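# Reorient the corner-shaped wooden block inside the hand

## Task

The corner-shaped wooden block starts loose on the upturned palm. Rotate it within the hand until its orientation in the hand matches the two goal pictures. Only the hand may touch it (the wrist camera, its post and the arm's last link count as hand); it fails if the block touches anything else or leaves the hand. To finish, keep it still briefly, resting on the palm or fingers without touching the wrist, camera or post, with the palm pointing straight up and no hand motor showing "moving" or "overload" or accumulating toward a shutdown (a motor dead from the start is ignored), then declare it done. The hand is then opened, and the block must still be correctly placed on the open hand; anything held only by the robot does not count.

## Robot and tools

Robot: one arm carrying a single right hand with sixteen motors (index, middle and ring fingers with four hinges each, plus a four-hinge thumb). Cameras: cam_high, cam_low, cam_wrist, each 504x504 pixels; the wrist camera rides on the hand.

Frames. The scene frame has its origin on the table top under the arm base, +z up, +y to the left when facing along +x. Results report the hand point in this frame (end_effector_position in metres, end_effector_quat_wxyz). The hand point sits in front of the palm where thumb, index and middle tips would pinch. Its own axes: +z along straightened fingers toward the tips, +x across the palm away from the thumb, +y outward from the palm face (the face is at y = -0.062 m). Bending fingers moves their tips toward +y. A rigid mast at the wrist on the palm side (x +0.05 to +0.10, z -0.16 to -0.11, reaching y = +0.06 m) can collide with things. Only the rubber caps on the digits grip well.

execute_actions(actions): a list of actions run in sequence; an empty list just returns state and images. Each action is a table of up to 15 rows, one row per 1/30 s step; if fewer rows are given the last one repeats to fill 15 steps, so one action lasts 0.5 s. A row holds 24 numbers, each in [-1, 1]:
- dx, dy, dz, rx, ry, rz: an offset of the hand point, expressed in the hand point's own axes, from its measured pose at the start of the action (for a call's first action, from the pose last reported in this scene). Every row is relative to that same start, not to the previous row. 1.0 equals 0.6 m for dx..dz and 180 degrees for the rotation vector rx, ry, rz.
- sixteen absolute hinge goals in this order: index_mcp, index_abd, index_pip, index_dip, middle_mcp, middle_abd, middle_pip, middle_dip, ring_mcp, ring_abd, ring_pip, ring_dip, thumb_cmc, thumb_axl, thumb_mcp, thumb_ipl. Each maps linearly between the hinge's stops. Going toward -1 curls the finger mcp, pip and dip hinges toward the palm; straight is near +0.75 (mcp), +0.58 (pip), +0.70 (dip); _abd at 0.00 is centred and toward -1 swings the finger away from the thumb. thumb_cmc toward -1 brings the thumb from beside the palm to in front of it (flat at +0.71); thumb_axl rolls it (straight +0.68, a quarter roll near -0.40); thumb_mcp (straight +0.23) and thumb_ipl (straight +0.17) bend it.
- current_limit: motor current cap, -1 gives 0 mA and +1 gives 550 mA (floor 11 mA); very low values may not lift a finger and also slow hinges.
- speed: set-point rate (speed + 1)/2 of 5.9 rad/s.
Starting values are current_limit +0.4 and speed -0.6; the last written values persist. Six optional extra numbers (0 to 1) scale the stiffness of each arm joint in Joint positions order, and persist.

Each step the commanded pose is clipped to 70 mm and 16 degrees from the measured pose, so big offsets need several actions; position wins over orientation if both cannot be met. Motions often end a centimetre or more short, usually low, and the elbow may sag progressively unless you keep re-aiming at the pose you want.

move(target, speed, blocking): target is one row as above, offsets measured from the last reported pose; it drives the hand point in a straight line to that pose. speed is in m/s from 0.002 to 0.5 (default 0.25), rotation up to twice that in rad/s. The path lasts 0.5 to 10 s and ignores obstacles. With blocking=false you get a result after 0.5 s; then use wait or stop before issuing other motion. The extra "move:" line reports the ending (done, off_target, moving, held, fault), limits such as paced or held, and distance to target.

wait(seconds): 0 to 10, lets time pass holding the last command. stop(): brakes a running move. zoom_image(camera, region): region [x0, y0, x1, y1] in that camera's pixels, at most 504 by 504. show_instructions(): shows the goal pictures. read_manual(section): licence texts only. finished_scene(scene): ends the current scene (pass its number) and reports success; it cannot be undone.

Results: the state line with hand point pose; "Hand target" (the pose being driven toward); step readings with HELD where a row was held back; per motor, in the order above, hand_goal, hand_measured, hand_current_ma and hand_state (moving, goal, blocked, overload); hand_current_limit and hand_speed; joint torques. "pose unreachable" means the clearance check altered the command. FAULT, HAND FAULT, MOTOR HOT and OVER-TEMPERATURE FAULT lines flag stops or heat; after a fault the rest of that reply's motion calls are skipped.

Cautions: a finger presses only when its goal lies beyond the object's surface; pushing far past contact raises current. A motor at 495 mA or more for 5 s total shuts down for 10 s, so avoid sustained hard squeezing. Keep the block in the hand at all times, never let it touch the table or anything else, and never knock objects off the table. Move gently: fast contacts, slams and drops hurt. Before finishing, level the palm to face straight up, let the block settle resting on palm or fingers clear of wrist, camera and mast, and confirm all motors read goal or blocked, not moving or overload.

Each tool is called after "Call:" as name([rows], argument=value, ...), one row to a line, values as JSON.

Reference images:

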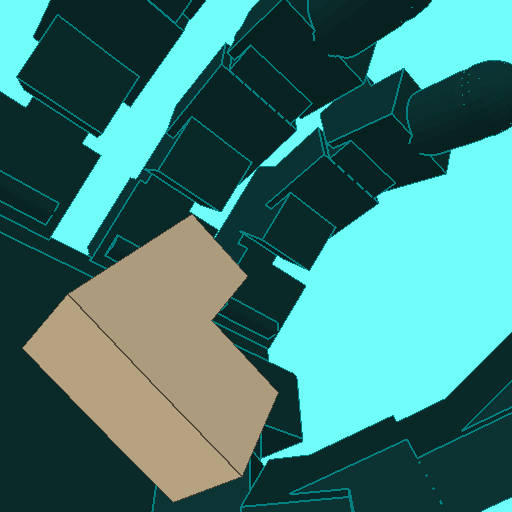

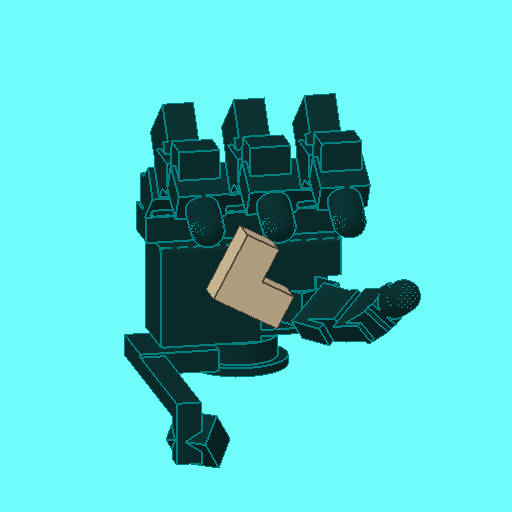

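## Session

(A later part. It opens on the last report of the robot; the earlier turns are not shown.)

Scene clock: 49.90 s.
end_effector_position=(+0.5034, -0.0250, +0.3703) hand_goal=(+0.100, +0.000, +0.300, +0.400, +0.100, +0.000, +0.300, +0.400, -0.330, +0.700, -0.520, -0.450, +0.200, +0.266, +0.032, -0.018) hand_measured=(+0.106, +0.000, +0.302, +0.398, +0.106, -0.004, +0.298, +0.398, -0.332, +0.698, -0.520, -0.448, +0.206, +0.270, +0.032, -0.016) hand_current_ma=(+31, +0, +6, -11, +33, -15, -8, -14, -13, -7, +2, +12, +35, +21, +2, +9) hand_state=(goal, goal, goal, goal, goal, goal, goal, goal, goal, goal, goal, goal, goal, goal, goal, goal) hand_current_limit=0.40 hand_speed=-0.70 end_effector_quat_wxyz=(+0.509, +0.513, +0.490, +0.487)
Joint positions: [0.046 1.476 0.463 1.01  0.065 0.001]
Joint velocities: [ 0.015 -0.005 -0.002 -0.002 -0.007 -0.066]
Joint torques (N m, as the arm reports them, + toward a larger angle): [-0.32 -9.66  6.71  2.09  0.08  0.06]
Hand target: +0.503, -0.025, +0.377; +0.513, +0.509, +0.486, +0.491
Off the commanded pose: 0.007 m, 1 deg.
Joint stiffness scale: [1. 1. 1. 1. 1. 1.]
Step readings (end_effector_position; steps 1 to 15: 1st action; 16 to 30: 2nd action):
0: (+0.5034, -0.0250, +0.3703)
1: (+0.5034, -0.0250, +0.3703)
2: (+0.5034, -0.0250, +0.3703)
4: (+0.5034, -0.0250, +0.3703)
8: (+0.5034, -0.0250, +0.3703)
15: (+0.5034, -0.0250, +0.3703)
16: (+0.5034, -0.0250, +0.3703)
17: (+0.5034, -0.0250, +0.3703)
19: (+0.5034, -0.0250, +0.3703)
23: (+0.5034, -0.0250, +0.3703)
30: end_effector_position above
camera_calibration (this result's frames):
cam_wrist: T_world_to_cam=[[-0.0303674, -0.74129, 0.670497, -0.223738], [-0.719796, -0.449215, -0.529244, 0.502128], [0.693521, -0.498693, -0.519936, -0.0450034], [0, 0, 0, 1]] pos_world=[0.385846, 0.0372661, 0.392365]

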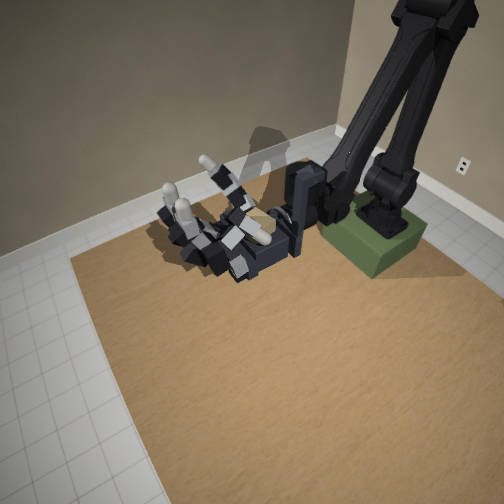

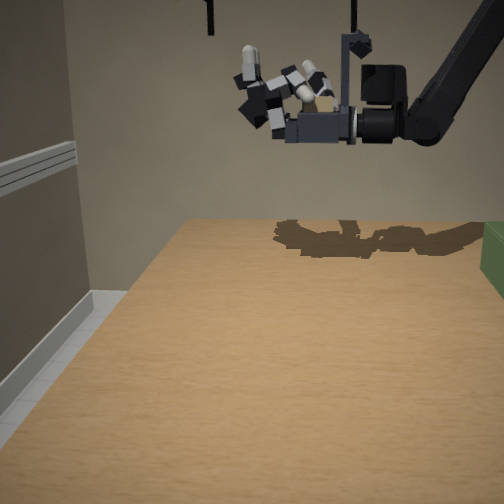

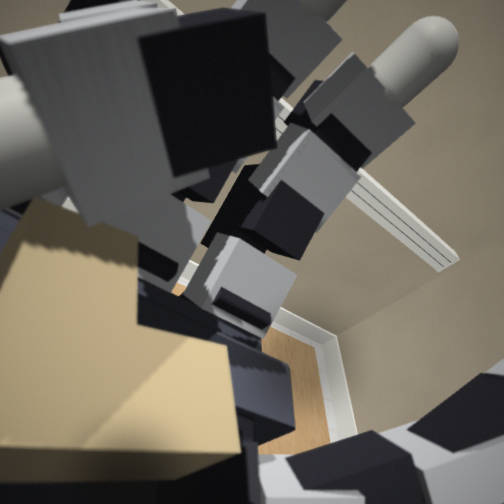

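Call:
execute_actions([
  [[0,0.012,0,-0.005,0,0,0.1,0,0.3,0.4,0.1,-0.2,-0.2,0.0,0.0,0.2,-0.2,0.1,0.2,0.266,0.032,-0.018,0.4,0]],
  [[0,0.012,0,-0.005,0,0,0.1,0,0.3,0.4,-0.12,-0.4,-0.4,-0.3,0.35,0,0.4,0.5,0.2,0.266,0.032,-0.018,0.4,0]],
  [[0,0.012,0,-0.005,0,0,0.1,0,0.3,0.4,-0.22,-0.4,-0.4,-0.33,0.35,0,0.4,0.5,0.2,0.266,0.032,-0.018,0.4,-0.4]],
])

Call:
zoom_image(camera="cam_low", region=[200, 0, 420, 160])

Call:
zoom_image(camera="cam_high", region=[160, 130, 320, 290])

Scene clock: 52.80 s.
end_effector_position=(+0.5034, -0.0250, +0.3703) hand_goal=(+0.100, +0.000, +0.300, +0.400, -0.220, -0.400, -0.400, -0.330, +0.350, +0.000, +0.400, +0.500, +0.200, +0.266, +0.032, -0.018) hand_measured=(+0.106, +0.000, +0.302, +0.398, -0.214, -0.398, -0.400, -0.328, +0.358, -0.004, +0.398, +0.498, +0.206, +0.270, +0.032, -0.016) hand_current_ma=(+32, +0, +6, -11, +32, +10, +3, +11, +46, -16, +6, -12, +35, +21, +2, +9) hand_state=(goal, goal, goal, goal, goal, goal, goal, goal, goal, goal, moving, goal, goal, goal, goal, goal) hand_current_limit=0.40 hand_speed=-0.40 end_effector_quat_wxyz=(+0.509, +0.513, +0.490, +0.487)
Joint positions: [0.046 1.476 0.463 1.01  0.065 0.001]
Joint velocities: [-0.005 -0.005 -0.002 -0.007 -0.051 -0.007]
Joint torques (N m, as the arm reports them, + toward a larger angle): [ -0.07 -10.04   6.57   2.04   0.08   0.08]
Hand target: +0.503, -0.025, +0.377; +0.513, +0.509, +0.486, +0.491
Off the commanded pose: 0.007 m, 1 deg.
Joint stiffness scale: [1. 1. 1. 1. 1. 1.]
Step readings (end_effector_position; steps 1 to 15: 1st action; 16 to 30: 2nd action; 31 to 45: 3rd action):
0: (+0.5034, -0.0250, +0.3703)
1: (+0.5034, -0.0250, +0.3703)
2: (+0.5034, -0.0250, +0.3703)
4: (+0.5034, -0.0250, +0.3703)
8: (+0.5034, -0.0250, +0.3703)
15: (+0.5034, -0.0250, +0.3703)
16: (+0.5034, -0.0250, +0.3703)
17: (+0.5034, -0.0250, +0.3703)
19: (+0.5034, -0.0250, +0.3703)
23: (+0.5034, -0.0250, +0.3703)
30: (+0.5034, -0.0250, +0.3703)
31: (+0.5034, -0.0250, +0.3703)
32: (+0.5034, -0.0250, +0.3703)
34: (+0.5034, -0.0250, +0.3703)
38: (+0.5034, -0.0250, +0.3703)
45: end_effector_position above
camera_calibration (this result's frames):
cam_wrist: T_world_to_cam=[[-0.0303674, -0.74129, 0.670497, -0.223738], [-0.719796, -0.449215, -0.529244, 0.502128], [0.693521, -0.498693, -0.519936, -0.0450034], [0, 0, 0, 1]] pos_world=[0.385846, 0.0372661, 0.392365]

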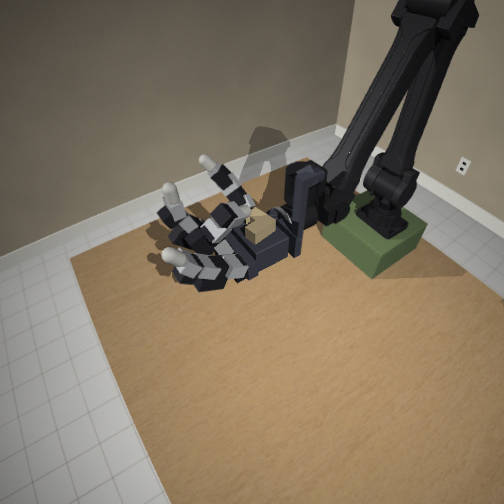

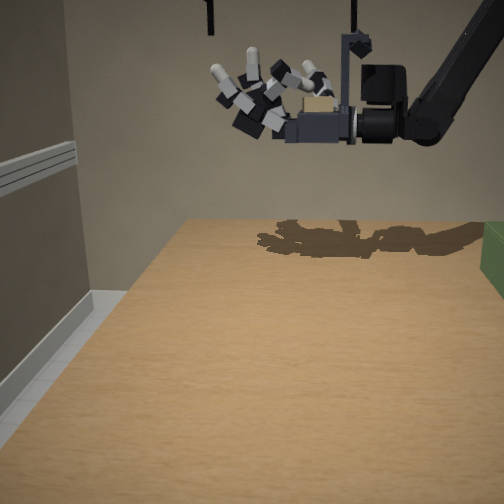

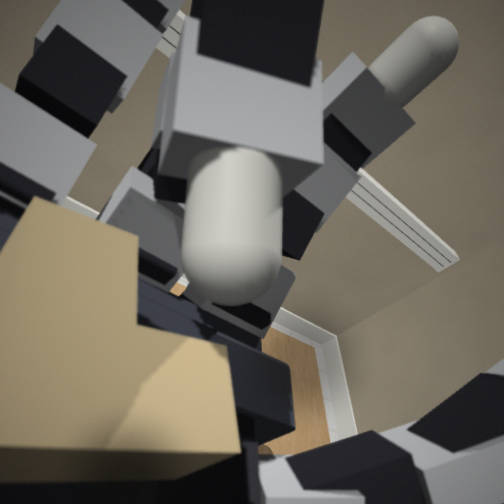

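Region (200, 0, 420, 160) of cam_low's 504x504 image, scaled by 2.291, with more detail than that image has; it fills the top 367 rows of this view, and the rest is white.

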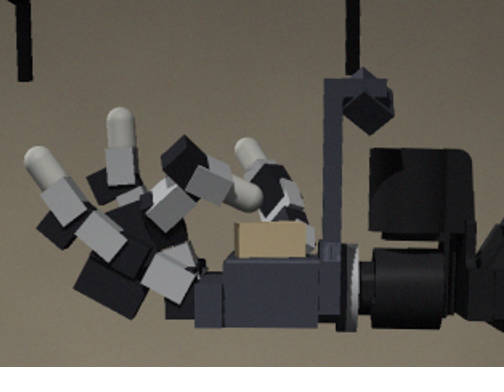

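Region (160, 130, 320, 290) of cam_high's 504x504 image, scaled by 3.150, with more detail than that image has.

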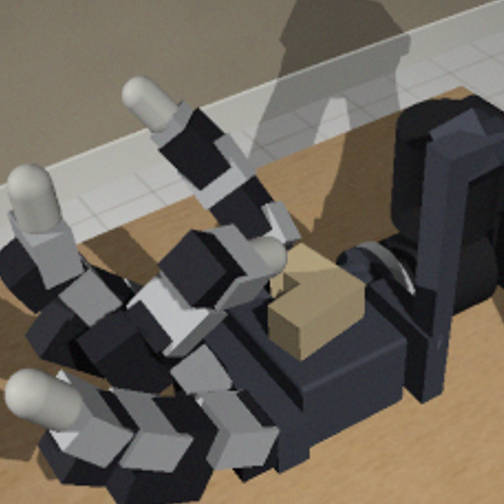

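Call:
execute_actions([
  [[0,0.012,0,-0.005,0,0,0.1,0,0.3,0.4,0.1,0,0.2,0.4,0.12,0.35,-0.3,0.1,0.2,0.266,0.032,-0.018,0.4,0.1]],
  [[0,0.012,0,-0.005,0,0,0.1,0,0.3,0.4,0.1,0,0.2,0.4,0.1,0.35,-0.9,-0.09,0.2,0.266,0.032,-0.018,0.4,0]],
  [[0,0.012,0,-0.005,0,0,0.1,0,0.3,0.4,0.1,0,0.2,0.4,-0.05,0.35,-0.92,-0.09,0.2,0.266,0.032,-0.018,0.4,-0.4]],
])

Call:
zoom_image(camera="cam_low", region=[200, 0, 420, 160])

Call:
zoom_image(camera="cam_high", region=[160, 130, 320, 290])

Scene clock: 57.17 s.
end_effector_position=(+0.5034, -0.0250, +0.3703) hand_goal=(+0.100, +0.000, +0.300, +0.400, +0.100, +0.000, +0.200, +0.400, -0.050, +0.350, -0.920, -0.090, +0.200, +0.266, +0.032, -0.018) hand_measured=(+0.106, +0.000, +0.302, +0.398, +0.106, +0.004, +0.198, +0.398, -0.042, +0.348, -0.880, -0.088, +0.206, +0.270, +0.032, -0.016) hand_current_ma=(+32, +0, +6, -11, +29, +17, -10, -15, +44, -13, -8, +11, +36, +21, +2, +9) hand_state=(goal, goal, goal, goal, goal, goal, goal, goal, goal, goal, moving, goal, goal, goal, goal, goal) hand_current_limit=0.40 hand_speed=-0.40 end_effector_quat_wxyz=(+0.509, +0.513, +0.490, +0.487)
Joint positions: [0.046 1.476 0.463 1.01  0.065 0.001]
Joint velocities: [-0.015 -0.005  0.002  0.002  0.051 -0.022]
Joint torques (N m, as the arm reports them, + toward a larger angle): [-0.28 -9.43  6.7   2.23  0.07  0.05]
Hand target: +0.503, -0.025, +0.377; +0.513, +0.509, +0.486, +0.491
Off the commanded pose: 0.007 m, 1 deg.
Joint stiffness scale: [1. 1. 1. 1. 1. 1.]
Step readings (end_effector_position; steps 1 to 15: 1st action; 16 to 30: 2nd action; 31 to 45: 3rd action):
0: (+0.5034, -0.0250, +0.3703)
1: (+0.5034, -0.0250, +0.3703)
2: (+0.5034, -0.0250, +0.3703)
4: (+0.5034, -0.0250, +0.3703)
8: (+0.5034, -0.0250, +0.3703)
15: (+0.5034, -0.0250, +0.3703)
16: (+0.5034, -0.0250, +0.3703)
17: (+0.5034, -0.0250, +0.3703)
19: (+0.5034, -0.0250, +0.3703)
23: (+0.5034, -0.0250, +0.3703)
30: (+0.5034, -0.0250, +0.3703)
31: (+0.5034, -0.0250, +0.3703)
32: (+0.5034, -0.0250, +0.3703)
34: (+0.5034, -0.0250, +0.3703)
38: (+0.5034, -0.0250, +0.3703)
45: end_effector_position above
camera_calibration (this result's frames):
cam_wrist: T_world_to_cam=[[-0.0303674, -0.74129, 0.670497, -0.223738], [-0.719796, -0.449215, -0.529244, 0.502128], [0.693521, -0.498693, -0.519936, -0.0450034], [0, 0, 0, 1]] pos_world=[0.385846, 0.0372661, 0.392365]

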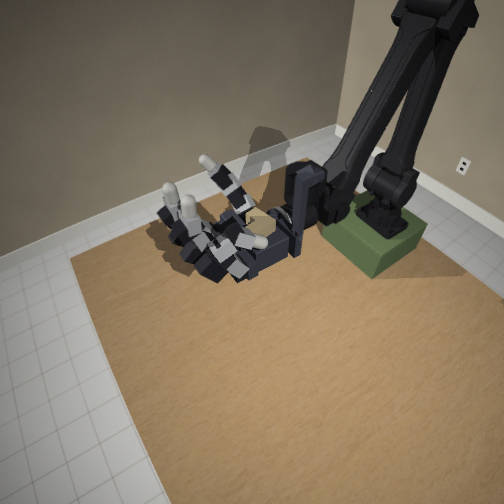

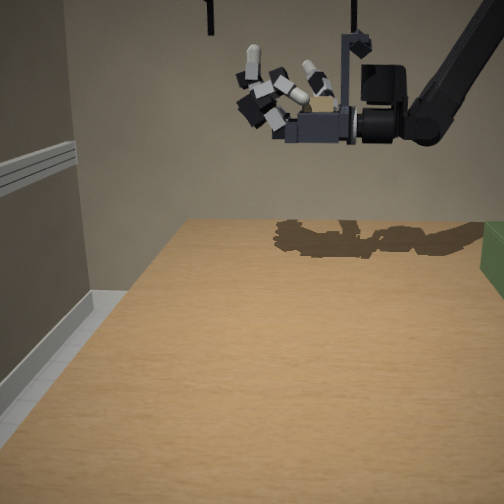

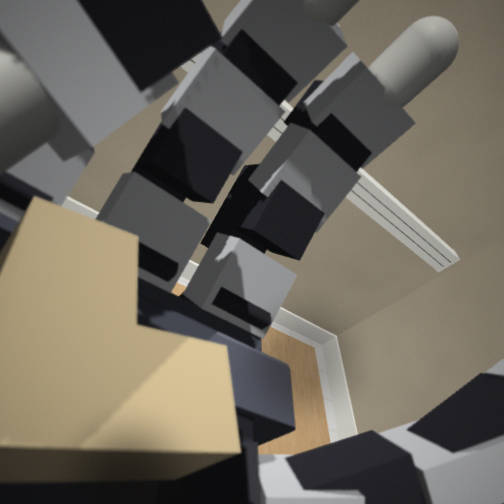

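Region (200, 0, 420, 160) of cam_low's 504x504 image, scaled by 2.291, with more detail than that image has; it fills the top 367 rows of this view, and the rest is white.

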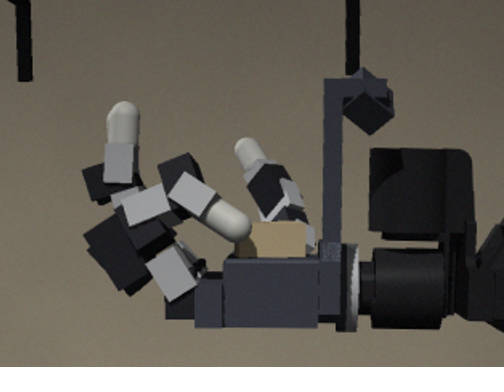

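Region (160, 130, 320, 290) of cam_high's 504x504 image, scaled by 3.150, with more detail than that image has.

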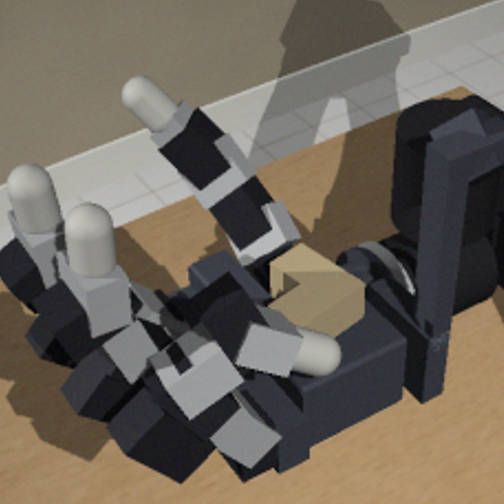

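Call:
execute_actions([
  [[0,0.012,0,-0.005,0,0,0.1,0,0.3,0.4,0.1,0,0.2,0.4,-0.14,0.35,-0.92,-0.2,0.2,0.266,0.032,-0.018,0.4,-0.4]],
  [[0,0.012,0,-0.005,0,0,0.1,0,0.3,0.4,0.1,0,0.2,0.4,-0.14,0.0,-0.92,-0.2,0.2,0.266,0.032,-0.018,0.4,-0.6]],
])

Call:
zoom_image(camera="cam_low", region=[200, 0, 420, 160])

Call:
zoom_image(camera="cam_high", region=[160, 130, 320, 290])

Scene clock: 58.60 s.
end_effector_position=(+0.5034, -0.0250, +0.3703) hand_goal=(+0.100, +0.000, +0.300, +0.400, +0.100, +0.000, +0.200, +0.400, -0.140, +0.000, -0.920, -0.200, +0.200, +0.266, +0.032, -0.018) hand_measured=(+0.106, +0.000, +0.302, +0.398, +0.106, +0.004, +0.198, +0.398, -0.134, +0.014, -0.920, -0.198, +0.206, +0.270, +0.032, -0.016) hand_current_ma=(+32, +0, +6, -11, +30, +17, -10, -15, +35, +60, +5, +12, +36, +21, +2, +9) hand_state=(goal, goal, goal, goal, goal, goal, goal, goal, goal, goal, goal, goal, goal, goal, goal, goal) hand_current_limit=0.40 hand_speed=-0.60 end_effector_quat_wxyz=(+0.509, +0.513, +0.490, +0.487)
Joint positions: [0.046 1.476 0.463 1.01  0.065 0.001]
Joint velocities: [-0.015  0.005 -0.007  0.002  0.007 -0.007]
Joint torques (N m, as the arm reports them, + toward a larger angle): [ 0.09 -9.62  6.62  2.09  0.07  0.06]
Hand target: +0.503, -0.025, +0.377; +0.513, +0.509, +0.486, +0.491
Off the commanded pose: 0.007 m, 1 deg.
Joint stiffness scale: [1. 1. 1. 1. 1. 1.]
Step readings (end_effector_position; steps 1 to 15: 1st action; 16 to 30: 2nd action):
0: (+0.5034, -0.0250, +0.3703)
1: (+0.5034, -0.0250, +0.3703)
2: (+0.5034, -0.0250, +0.3703)
4: (+0.5034, -0.0250, +0.3703)
8: (+0.5034, -0.0250, +0.3703)
15: (+0.5034, -0.0250, +0.3703)
16: (+0.5034, -0.0250, +0.3703)
17: (+0.5034, -0.0250, +0.3703)
19: (+0.5034, -0.0250, +0.3703)
23: (+0.5034, -0.0250, +0.3703)
30: end_effector_position above
camera_calibration (this result's frames):
cam_wrist: T_world_to_cam=[[-0.0303674, -0.74129, 0.670497, -0.223738], [-0.719796, -0.449215, -0.529244, 0.502128], [0.693521, -0.498693, -0.519936, -0.0450034], [0, 0, 0, 1]] pos_world=[0.385846, 0.0372661, 0.392365]

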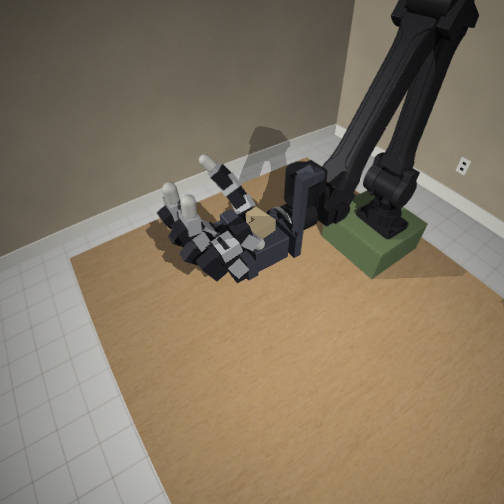

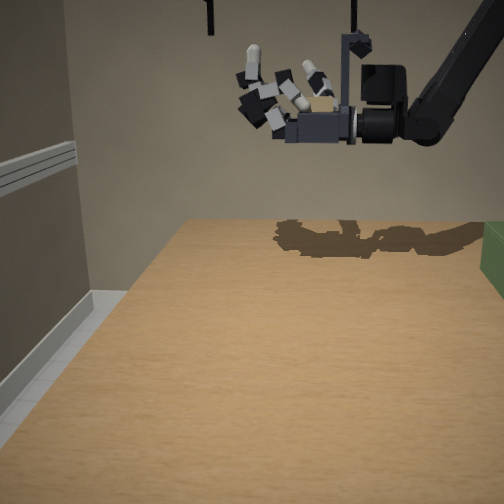

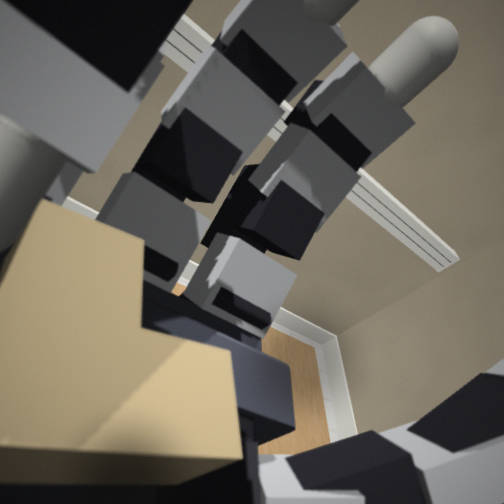

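Region (200, 0, 420, 160) of cam_low's 504x504 image, scaled by 2.291, with more detail than that image has; it fills the top 367 rows of this view, and the rest is white.

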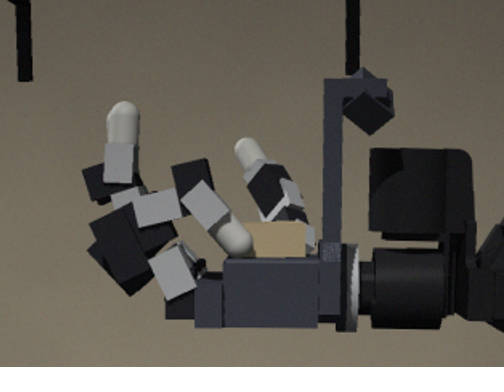

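Region (160, 130, 320, 290) of cam_high's 504x504 image, scaled by 3.150, with more detail than that image has.

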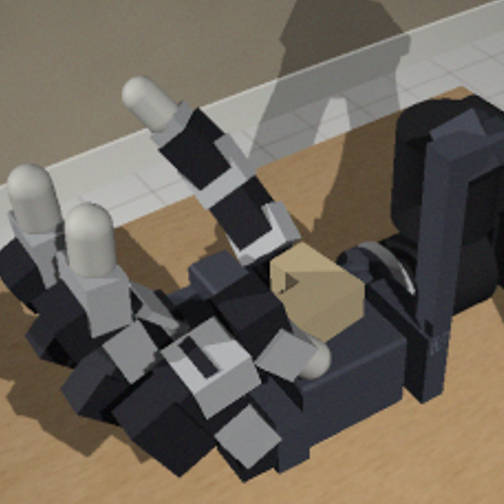

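Now touching A's outer end, and the flip works. Continue sweep.

Call:
execute_actions([
  [[0,0.012,0,-0.005,0,0,0.1,0,0.3,0.4,0.2,0,0.2,0.4,-0.14,-0.3,-0.92,-0.2,0.2,0.266,0.032,-0.018,0.4,-0.7]],
  [[0,0.012,0,-0.005,0,0,0.1,0,0.3,0.4,0.2,0,0.2,0.4,-0.14,-0.6,-0.92,-0.2,0.2,0.266,0.032,-0.018,0.4,-0.7]],
])

Call:
zoom_image(camera="cam_low", region=[200, 0, 420, 160])

Call:
zoom_image(camera="cam_high", region=[160, 130, 320, 290])

Scene clock: 60.00 s.
end_effector_position=(+0.5034, -0.0250, +0.3703) hand_goal=(+0.100, +0.000, +0.300, +0.400, +0.200, +0.000, +0.200, +0.400, -0.140, -0.600, -0.920, -0.200, +0.200, +0.266, +0.032, -0.018) hand_measured=(+0.106, +0.000, +0.302, +0.398, +0.206, +0.004, +0.198, +0.398, -0.134, -0.596, -0.920, -0.198, +0.206, +0.270, +0.032, -0.016) hand_current_ma=(+32, +0, +6, -11, +36, +17, -7, -14, +32, +10, -3, +11, +36, +21, +2, +9) hand_state=(goal, goal, goal, goal, goal, goal, goal, goal, goal, moving, goal, goal, goal, goal, goal, goal) hand_current_limit=0.40 hand_speed=-0.70 end_effector_quat_wxyz=(+0.509, +0.513, +0.490, +0.487)
Joint positions: [0.046 1.476 0.463 1.01  0.065 0.001]
Joint velocities: [-0.015 -0.015 -0.007 -0.007  0.007  0.007]
Joint torques (N m, as the arm reports them, + toward a larger angle): [-0.16 -9.52  6.68  2.02  0.06  0.06]
Hand target: +0.503, -0.025, +0.377; +0.513, +0.509, +0.486, +0.491
Off the commanded pose: 0.007 m, 1 deg.
Joint stiffness scale: [1. 1. 1. 1. 1. 1.]
Step readings (end_effector_position; steps 1 to 15: 1st action; 16 to 30: 2nd action):
0: (+0.5034, -0.0250, +0.3703)
1: (+0.5034, -0.0250, +0.3703)
2: (+0.5034, -0.0250, +0.3703)
4: (+0.5034, -0.0250, +0.3703)
8: (+0.5034, -0.0250, +0.3703)
15: (+0.5034, -0.0250, +0.3703)
16: (+0.5034, -0.0250, +0.3703)
17: (+0.5034, -0.0250, +0.3703)
19: (+0.5034, -0.0250, +0.3703)
23: (+0.5034, -0.0250, +0.3703)
30: end_effector_position above
camera_calibration (this result's frames):
cam_wrist: T_world_to_cam=[[-0.0303674, -0.74129, 0.670497, -0.223738], [-0.719796, -0.449215, -0.529244, 0.502128], [0.693521, -0.498693, -0.519936, -0.0450034], [0, 0, 0, 1]] pos_world=[0.385846, 0.0372661, 0.392365]

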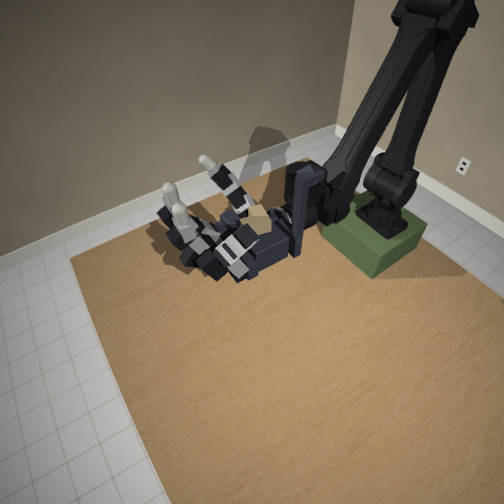

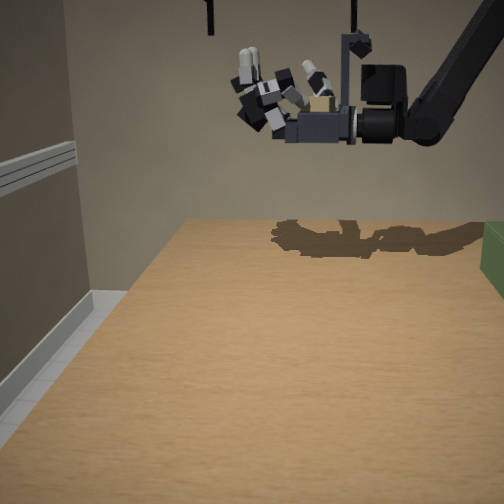

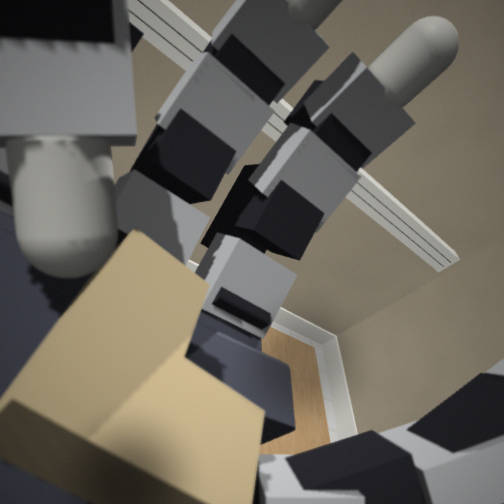

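Region (200, 0, 420, 160) of cam_low's 504x504 image, scaled by 2.291, with more detail than that image has; it fills the top 367 rows of this view, and the rest is white.

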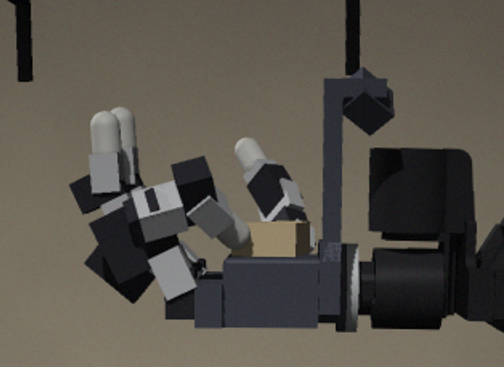

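Region (160, 130, 320, 290) of cam_high's 504x504 image, scaled by 3.150, with more detail than that image has.

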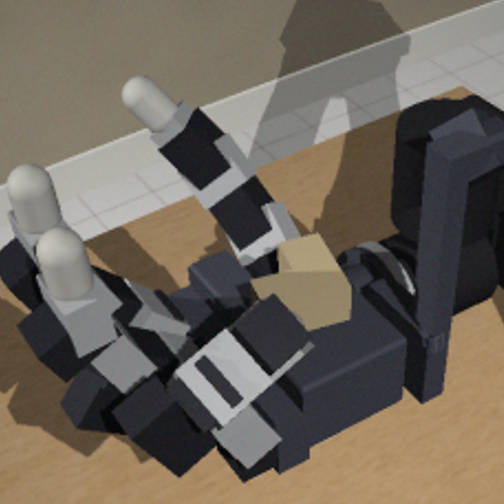

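Call:
execute_actions([
  [[0,0.012,0,-0.005,0,0,0.1,0,0.3,0.4,0.2,0,0.2,0.4,-0.14,-0.85,-0.92,-0.2,0.2,0.266,0.032,-0.018,0.4,-0.7]],
])

Call:
zoom_image(camera="cam_low", region=[200, 0, 420, 160])

Call:
zoom_image(camera="cam_high", region=[160, 130, 320, 290])

Scene clock: 61.03 s.
end_effector_position=(+0.5034, -0.0250, +0.3703) hand_goal=(+0.100, +0.000, +0.300, +0.400, +0.200, +0.000, +0.200, +0.400, -0.140, -0.850, -0.920, -0.200, +0.200, +0.266, +0.032, -0.018) hand_measured=(+0.106, +0.000, +0.302, +0.398, +0.206, +0.004, +0.198, +0.398, -0.134, -0.846, -0.920, -0.198, +0.206, +0.270, +0.032, -0.016) hand_current_ma=(+32, +0, +6, -11, +36, +17, -7, -14, +32, +14, -3, +11, +36, +21, +2, +9) hand_state=(goal, goal, goal, goal, goal, goal, goal, goal, goal, goal, goal, goal, goal, goal, goal, goal) hand_current_limit=0.40 hand_speed=-0.70 end_effector_quat_wxyz=(+0.509, +0.513, +0.490, +0.487)
Joint positions: [0.046 1.476 0.463 1.01  0.065 0.001]
Joint velocities: [ 0.005 -0.015 -0.007  0.002 -0.022  0.022]
Joint torques (N m, as the arm reports them, + toward a larger angle): [-0.28 -9.63  6.67  2.11  0.08  0.07]
Hand target: +0.503, -0.025, +0.377; +0.513, +0.509, +0.486, +0.491
Off the commanded pose: 0.007 m, 1 deg.
Joint stiffness scale: [1. 1. 1. 1. 1. 1.]
Step readings (end_effector_position):
0: (+0.5034, -0.0250, +0.3703)
1: (+0.5034, -0.0250, +0.3703)
2: (+0.5034, -0.0250, +0.3703)
4: (+0.5034, -0.0250, +0.3703)
8: (+0.5034, -0.0250, +0.3703)
15: end_effector_position above
camera_calibration (this result's frames):
cam_wrist: T_world_to_cam=[[-0.0303674, -0.74129, 0.670497, -0.223738], [-0.719796, -0.449215, -0.529244, 0.502128], [0.693521, -0.498693, -0.519936, -0.0450034], [0, 0, 0, 1]] pos_world=[0.385846, 0.0372661, 0.392365]

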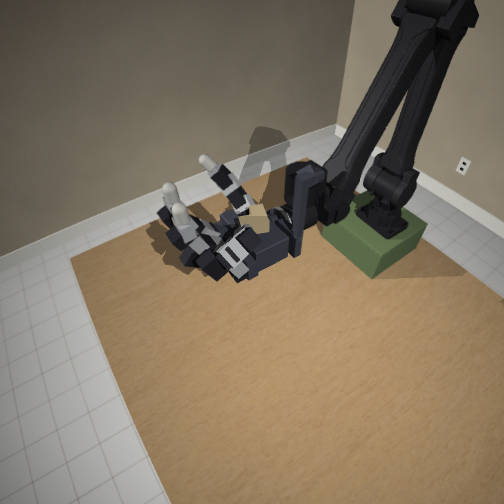

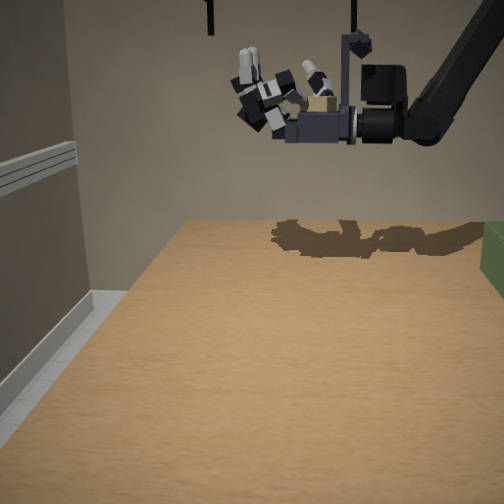

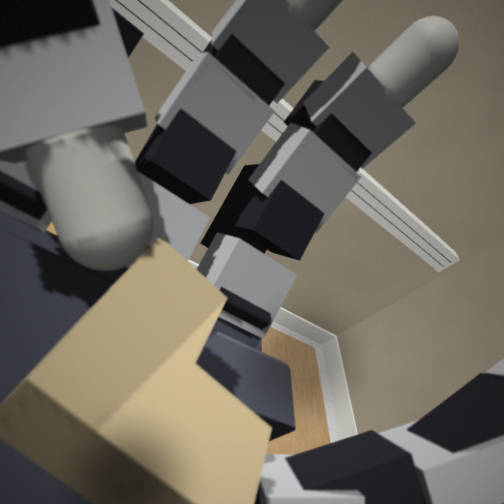

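Region (200, 0, 420, 160) of cam_low's 504x504 image, scaled by 2.291, with more detail than that image has; it fills the top 367 rows of this view, and the rest is white.

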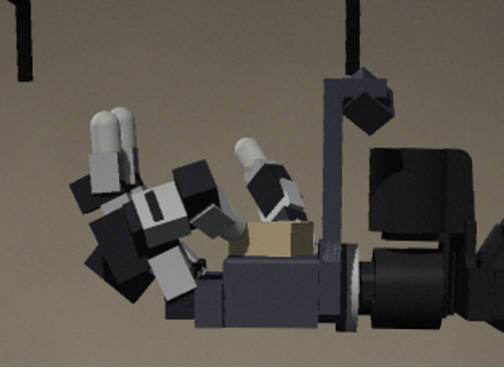

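Region (160, 130, 320, 290) of cam_high's 504x504 image, scaled by 3.150, with more detail than that image has.

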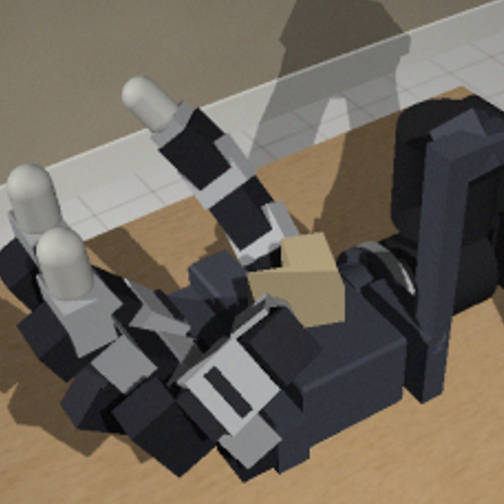

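Call:
execute_actions([
  [[0,0.012,0,-0.005,0,0,0.1,0,0.3,0.4,0.2,0,0.2,0.4,-0.16,-0.97,-0.88,-0.12,0.2,0.266,0.032,-0.018,0.4,-0.7]],
])

Call:
zoom_image(camera="cam_low", region=[200, 0, 420, 160])

Scene clock: 62.80 s.
end_effector_position=(+0.5034, -0.0250, +0.3703) hand_goal=(+0.100, +0.000, +0.300, +0.400, +0.200, +0.000, +0.200, +0.400, -0.160, -0.970, -0.880, -0.120, +0.200, +0.266, +0.032, -0.018) hand_measured=(+0.106, +0.000, +0.302, +0.398, +0.206, +0.004, +0.198, +0.398, -0.154, -0.968, -0.886, -0.124, +0.206, +0.270, +0.032, -0.016) hand_current_ma=(+32, +0, +6, -11, +36, +17, -7, -14, +30, +13, -32, -19, +36, +21, +2, +9) hand_state=(goal, goal, goal, goal, goal, goal, goal, goal, goal, goal, goal, goal, goal, goal, goal, goal) hand_current_limit=0.40 hand_speed=-0.70 end_effector_quat_wxyz=(+0.509, +0.513, +0.490, +0.487)
Joint positions: [0.046 1.476 0.463 1.01  0.065 0.001]
Joint velocities: [ 0.005  0.005  0.012  0.007  0.037 -0.081]
Joint torques (N m, as the arm reports them, + toward a larger angle): [-0.35 -9.44  6.71  2.11  0.06  0.05]
Hand target: +0.503, -0.025, +0.377; +0.513, +0.509, +0.486, +0.491
Off the commanded pose: 0.007 m, 1 deg.
Joint stiffness scale: [1. 1. 1. 1. 1. 1.]
Step readings (end_effector_position):
0: (+0.5034, -0.0250, +0.3703)
1: (+0.5034, -0.0250, +0.3703)
2: (+0.5034, -0.0250, +0.3703)
4: (+0.5034, -0.0250, +0.3703)
8: (+0.5034, -0.0250, +0.3703)
15: end_effector_position above
camera_calibration (this result's frames):
cam_wrist: T_world_to_cam=[[-0.0303674, -0.74129, 0.670497, -0.223738], [-0.719796, -0.449215, -0.529244, 0.502128], [0.693521, -0.498693, -0.519936, -0.0450034], [0, 0, 0, 1]] pos_world=[0.385846, 0.0372661, 0.392365]

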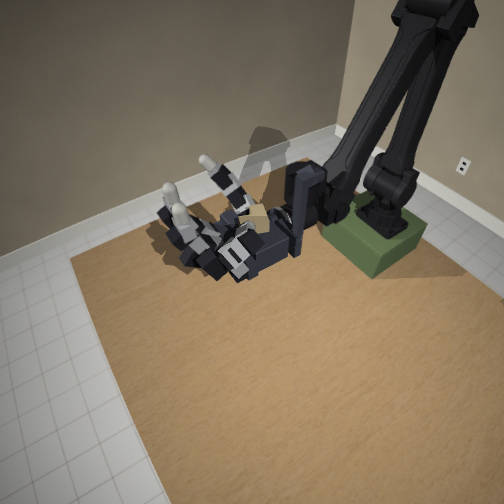

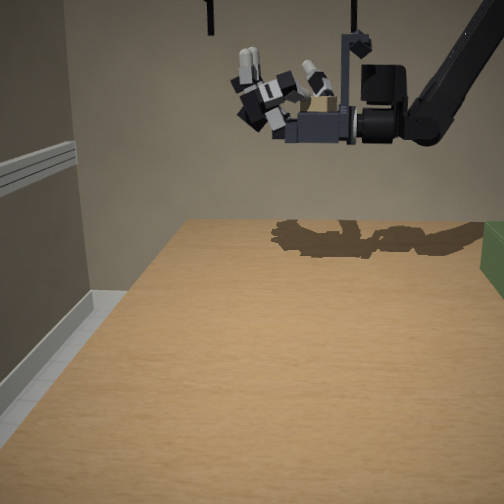

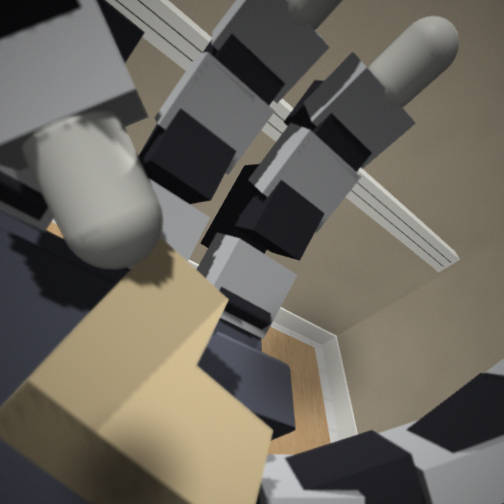

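Region (200, 0, 420, 160) of cam_low's 504x504 image, scaled by 2.291, with more detail than that image has; it fills the top 367 rows of this view, and the rest is white.

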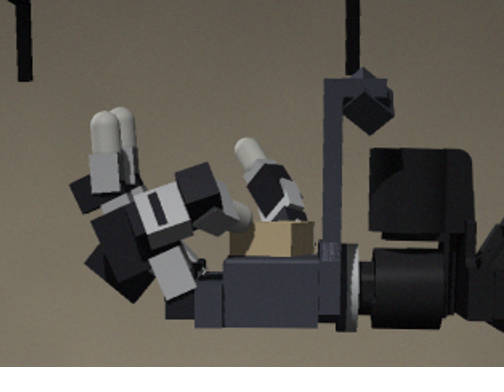

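Call:
execute_actions([
  [[0,0.012,0,-0.005,0,0,0.1,0,0.3,0.4,0.2,0,0.2,0.4,-0.02,-0.95,-0.82,-0.1,0.2,0.266,0.032,-0.018,0.4,-0.2]],
  [[0,0.012,0,-0.005,0,0,0.1,0,0.3,0.4,0.2,0,0.2,0.4,-0.02,-0.6,-0.82,-0.1,0.2,0.266,0.032,-0.018,0.4,-0.2]],
  [[0,0.012,0,-0.005,0,0,0.1,0,0.3,0.4,0.2,0,0.2,0.4,-0.22,-0.6,-0.82,-0.12,0.2,0.266,0.032,-0.018,0.4,-0.5]],
])

Call:
zoom_image(camera="cam_low", region=[200, 0, 420, 160])

Scene clock: 65.07 s.
end_effector_position=(+0.5034, -0.0250, +0.3703) hand_goal=(+0.100, +0.000, +0.300, +0.400, +0.200, +0.000, +0.200, +0.400, -0.220, -0.600, -0.820, -0.120, +0.200, +0.266, +0.032, -0.018) hand_measured=(+0.106, +0.000, +0.302, +0.398, +0.206, +0.004, +0.198, +0.398, -0.216, -0.606, -0.826, -0.118, +0.206, +0.270, +0.032, -0.016) hand_current_ma=(+32, +0, +6, -11, +36, +17, -7, -14, +25, -24, -31, +11, +36, +21, +2, +9) hand_state=(goal, goal, goal, goal, goal, goal, goal, goal, goal, goal, goal, goal, goal, goal, goal, goal) hand_current_limit=0.40 hand_speed=-0.50 end_effector_quat_wxyz=(+0.509, +0.513, +0.490, +0.487)
Joint positions: [0.046 1.476 0.463 1.01  0.065 0.001]
Joint velocities: [ 0.005 -0.015  0.007  0.007 -0.007 -0.007]
Joint torques (N m, as the arm reports them, + toward a larger angle): [-0.22 -9.7   6.68  2.03  0.06  0.06]
Hand target: +0.503, -0.025, +0.377; +0.513, +0.509, +0.486, +0.491
Off the commanded pose: 0.007 m, 1 deg.
Joint stiffness scale: [1. 1. 1. 1. 1. 1.]
Step readings (end_effector_position; steps 1 to 15: 1st action; 16 to 30: 2nd action; 31 to 45: 3rd action):
0: (+0.5034, -0.0250, +0.3703)
1: (+0.5034, -0.0250, +0.3703)
2: (+0.5034, -0.0250, +0.3703)
4: (+0.5034, -0.0250, +0.3703)
8: (+0.5034, -0.0250, +0.3703)
15: (+0.5034, -0.0250, +0.3703)
16: (+0.5034, -0.0250, +0.3703)
17: (+0.5034, -0.0250, +0.3703)
19: (+0.5034, -0.0250, +0.3703)
23: (+0.5034, -0.0250, +0.3703)
30: (+0.5034, -0.0250, +0.3703)
31: (+0.5034, -0.0250, +0.3703)
32: (+0.5034, -0.0250, +0.3703)
34: (+0.5034, -0.0250, +0.3703)
38: (+0.5034, -0.0250, +0.3703)
45: end_effector_position above
camera_calibration (this result's frames):
cam_wrist: T_world_to_cam=[[-0.0303674, -0.74129, 0.670497, -0.223738], [-0.719796, -0.449215, -0.529244, 0.502128], [0.693521, -0.498693, -0.519936, -0.0450034], [0, 0, 0, 1]] pos_world=[0.385846, 0.0372661, 0.392365]

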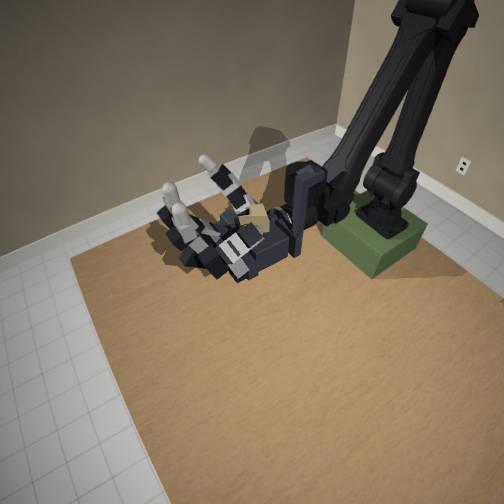

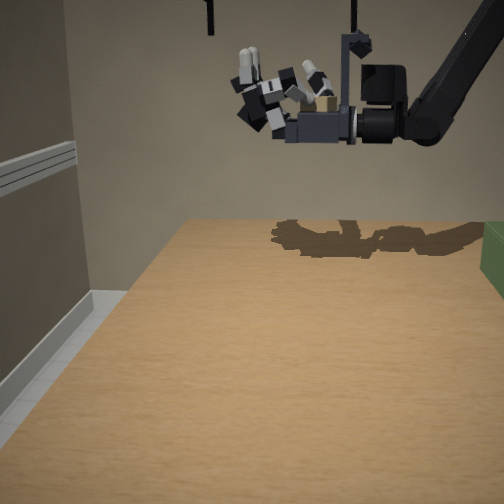

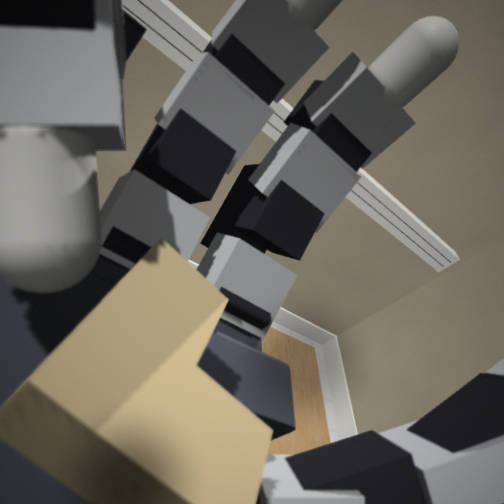

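Region (200, 0, 420, 160) of cam_low's 504x504 image, scaled by 2.291, with more detail than that image has; it fills the top 367 rows of this view, and the rest is white.

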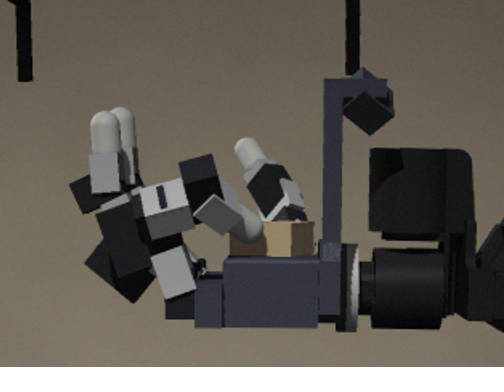

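Call:
execute_actions([
  [[0,0.012,0,-0.005,0,0,0.1,0,0.3,0.4,0.2,0,0.2,0.4,-0.25,-0.7,-0.88,-0.15,0.2,0.266,0.032,-0.018,0.4,-0.7]],
  [[0,0.012,0,-0.005,0,0,0.1,0,0.3,0.4,0.2,0,0.2,0.4,-0.25,-1,-0.88,-0.15,0.2,0.266,0.032,-0.018,0.4,-0.7]],
])

Call:
zoom_image(camera="cam_low", region=[200, 0, 420, 160])

Scene clock: 66.53 s.
end_effector_position=(+0.5034, -0.0250, +0.3703) hand_goal=(+0.100, +0.000, +0.300, +0.400, +0.200, +0.000, +0.200, +0.400, -0.250, -1.000, -0.880, -0.150, +0.200, +0.266, +0.032, -0.018) hand_measured=(+0.106, +0.000, +0.302, +0.398, +0.206, +0.004, +0.198, +0.398, -0.248, -0.996, -0.880, -0.148, +0.206, +0.270, +0.032, -0.016) hand_current_ma=(+32, +0, +6, -11, +36, +17, -7, -14, +16, +9, +2, +11, +36, +21, +2, +9) hand_state=(goal, goal, goal, goal, goal, goal, goal, goal, goal, moving, goal, goal, goal, goal, goal, goal) hand_current_limit=0.40 hand_speed=-0.70 end_effector_quat_wxyz=(+0.509, +0.513, +0.490, +0.487)
Joint positions: [0.046 1.476 0.463 1.01  0.065 0.001]
Joint velocities: [ 0.005  0.005  0.007 -0.012 -0.066 -0.007]
Joint torques (N m, as the arm reports them, + toward a larger angle): [ 0.04 -9.64  6.7   2.04  0.06  0.06]
Hand target: +0.503, -0.025, +0.377; +0.513, +0.509, +0.486, +0.491
Off the commanded pose: 0.007 m, 1 deg.
Joint stiffness scale: [1. 1. 1. 1. 1. 1.]
Step readings (end_effector_position; steps 1 to 15: 1st action; 16 to 30: 2nd action):
0: (+0.5034, -0.0250, +0.3703)
1: (+0.5034, -0.0250, +0.3703)
2: (+0.5034, -0.0250, +0.3703)
4: (+0.5034, -0.0250, +0.3703)
8: (+0.5034, -0.0250, +0.3703)
15: (+0.5034, -0.0250, +0.3703)
16: (+0.5034, -0.0250, +0.3703)
17: (+0.5034, -0.0250, +0.3703)
19: (+0.5034, -0.0250, +0.3703)
23: (+0.5034, -0.0250, +0.3703)
30: end_effector_position above
camera_calibration (this result's frames):
cam_wrist: T_world_to_cam=[[-0.0303674, -0.74129, 0.670497, -0.223738], [-0.719796, -0.449215, -0.529244, 0.502128], [0.693521, -0.498693, -0.519936, -0.0450034], [0, 0, 0, 1]] pos_world=[0.385846, 0.0372661, 0.392365]

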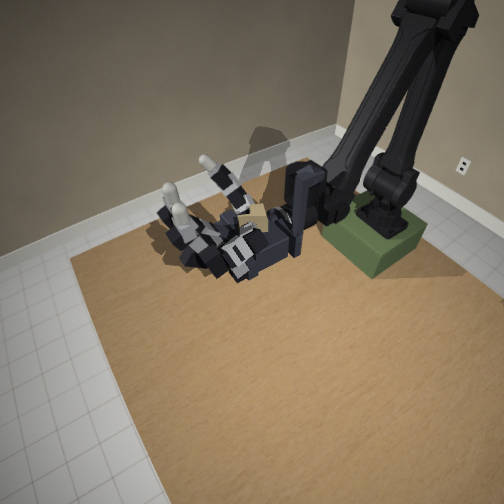

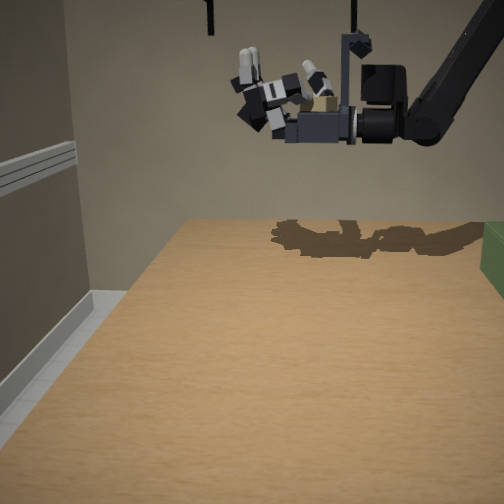

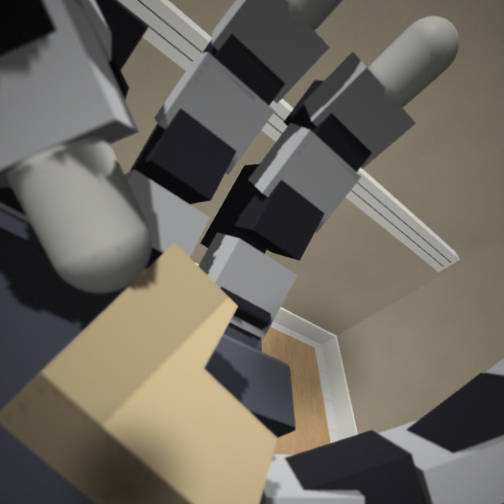

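Region (200, 0, 420, 160) of cam_low's 504x504 image, scaled by 2.291, with more detail than that image has; it fills the top 367 rows of this view, and the rest is white.

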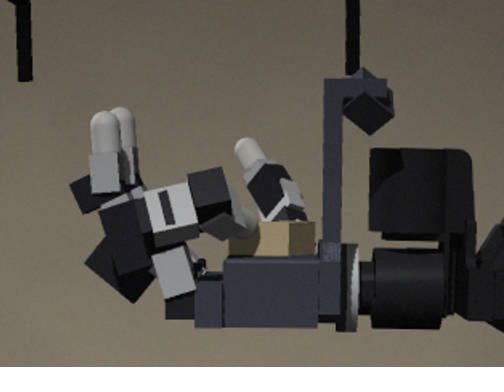

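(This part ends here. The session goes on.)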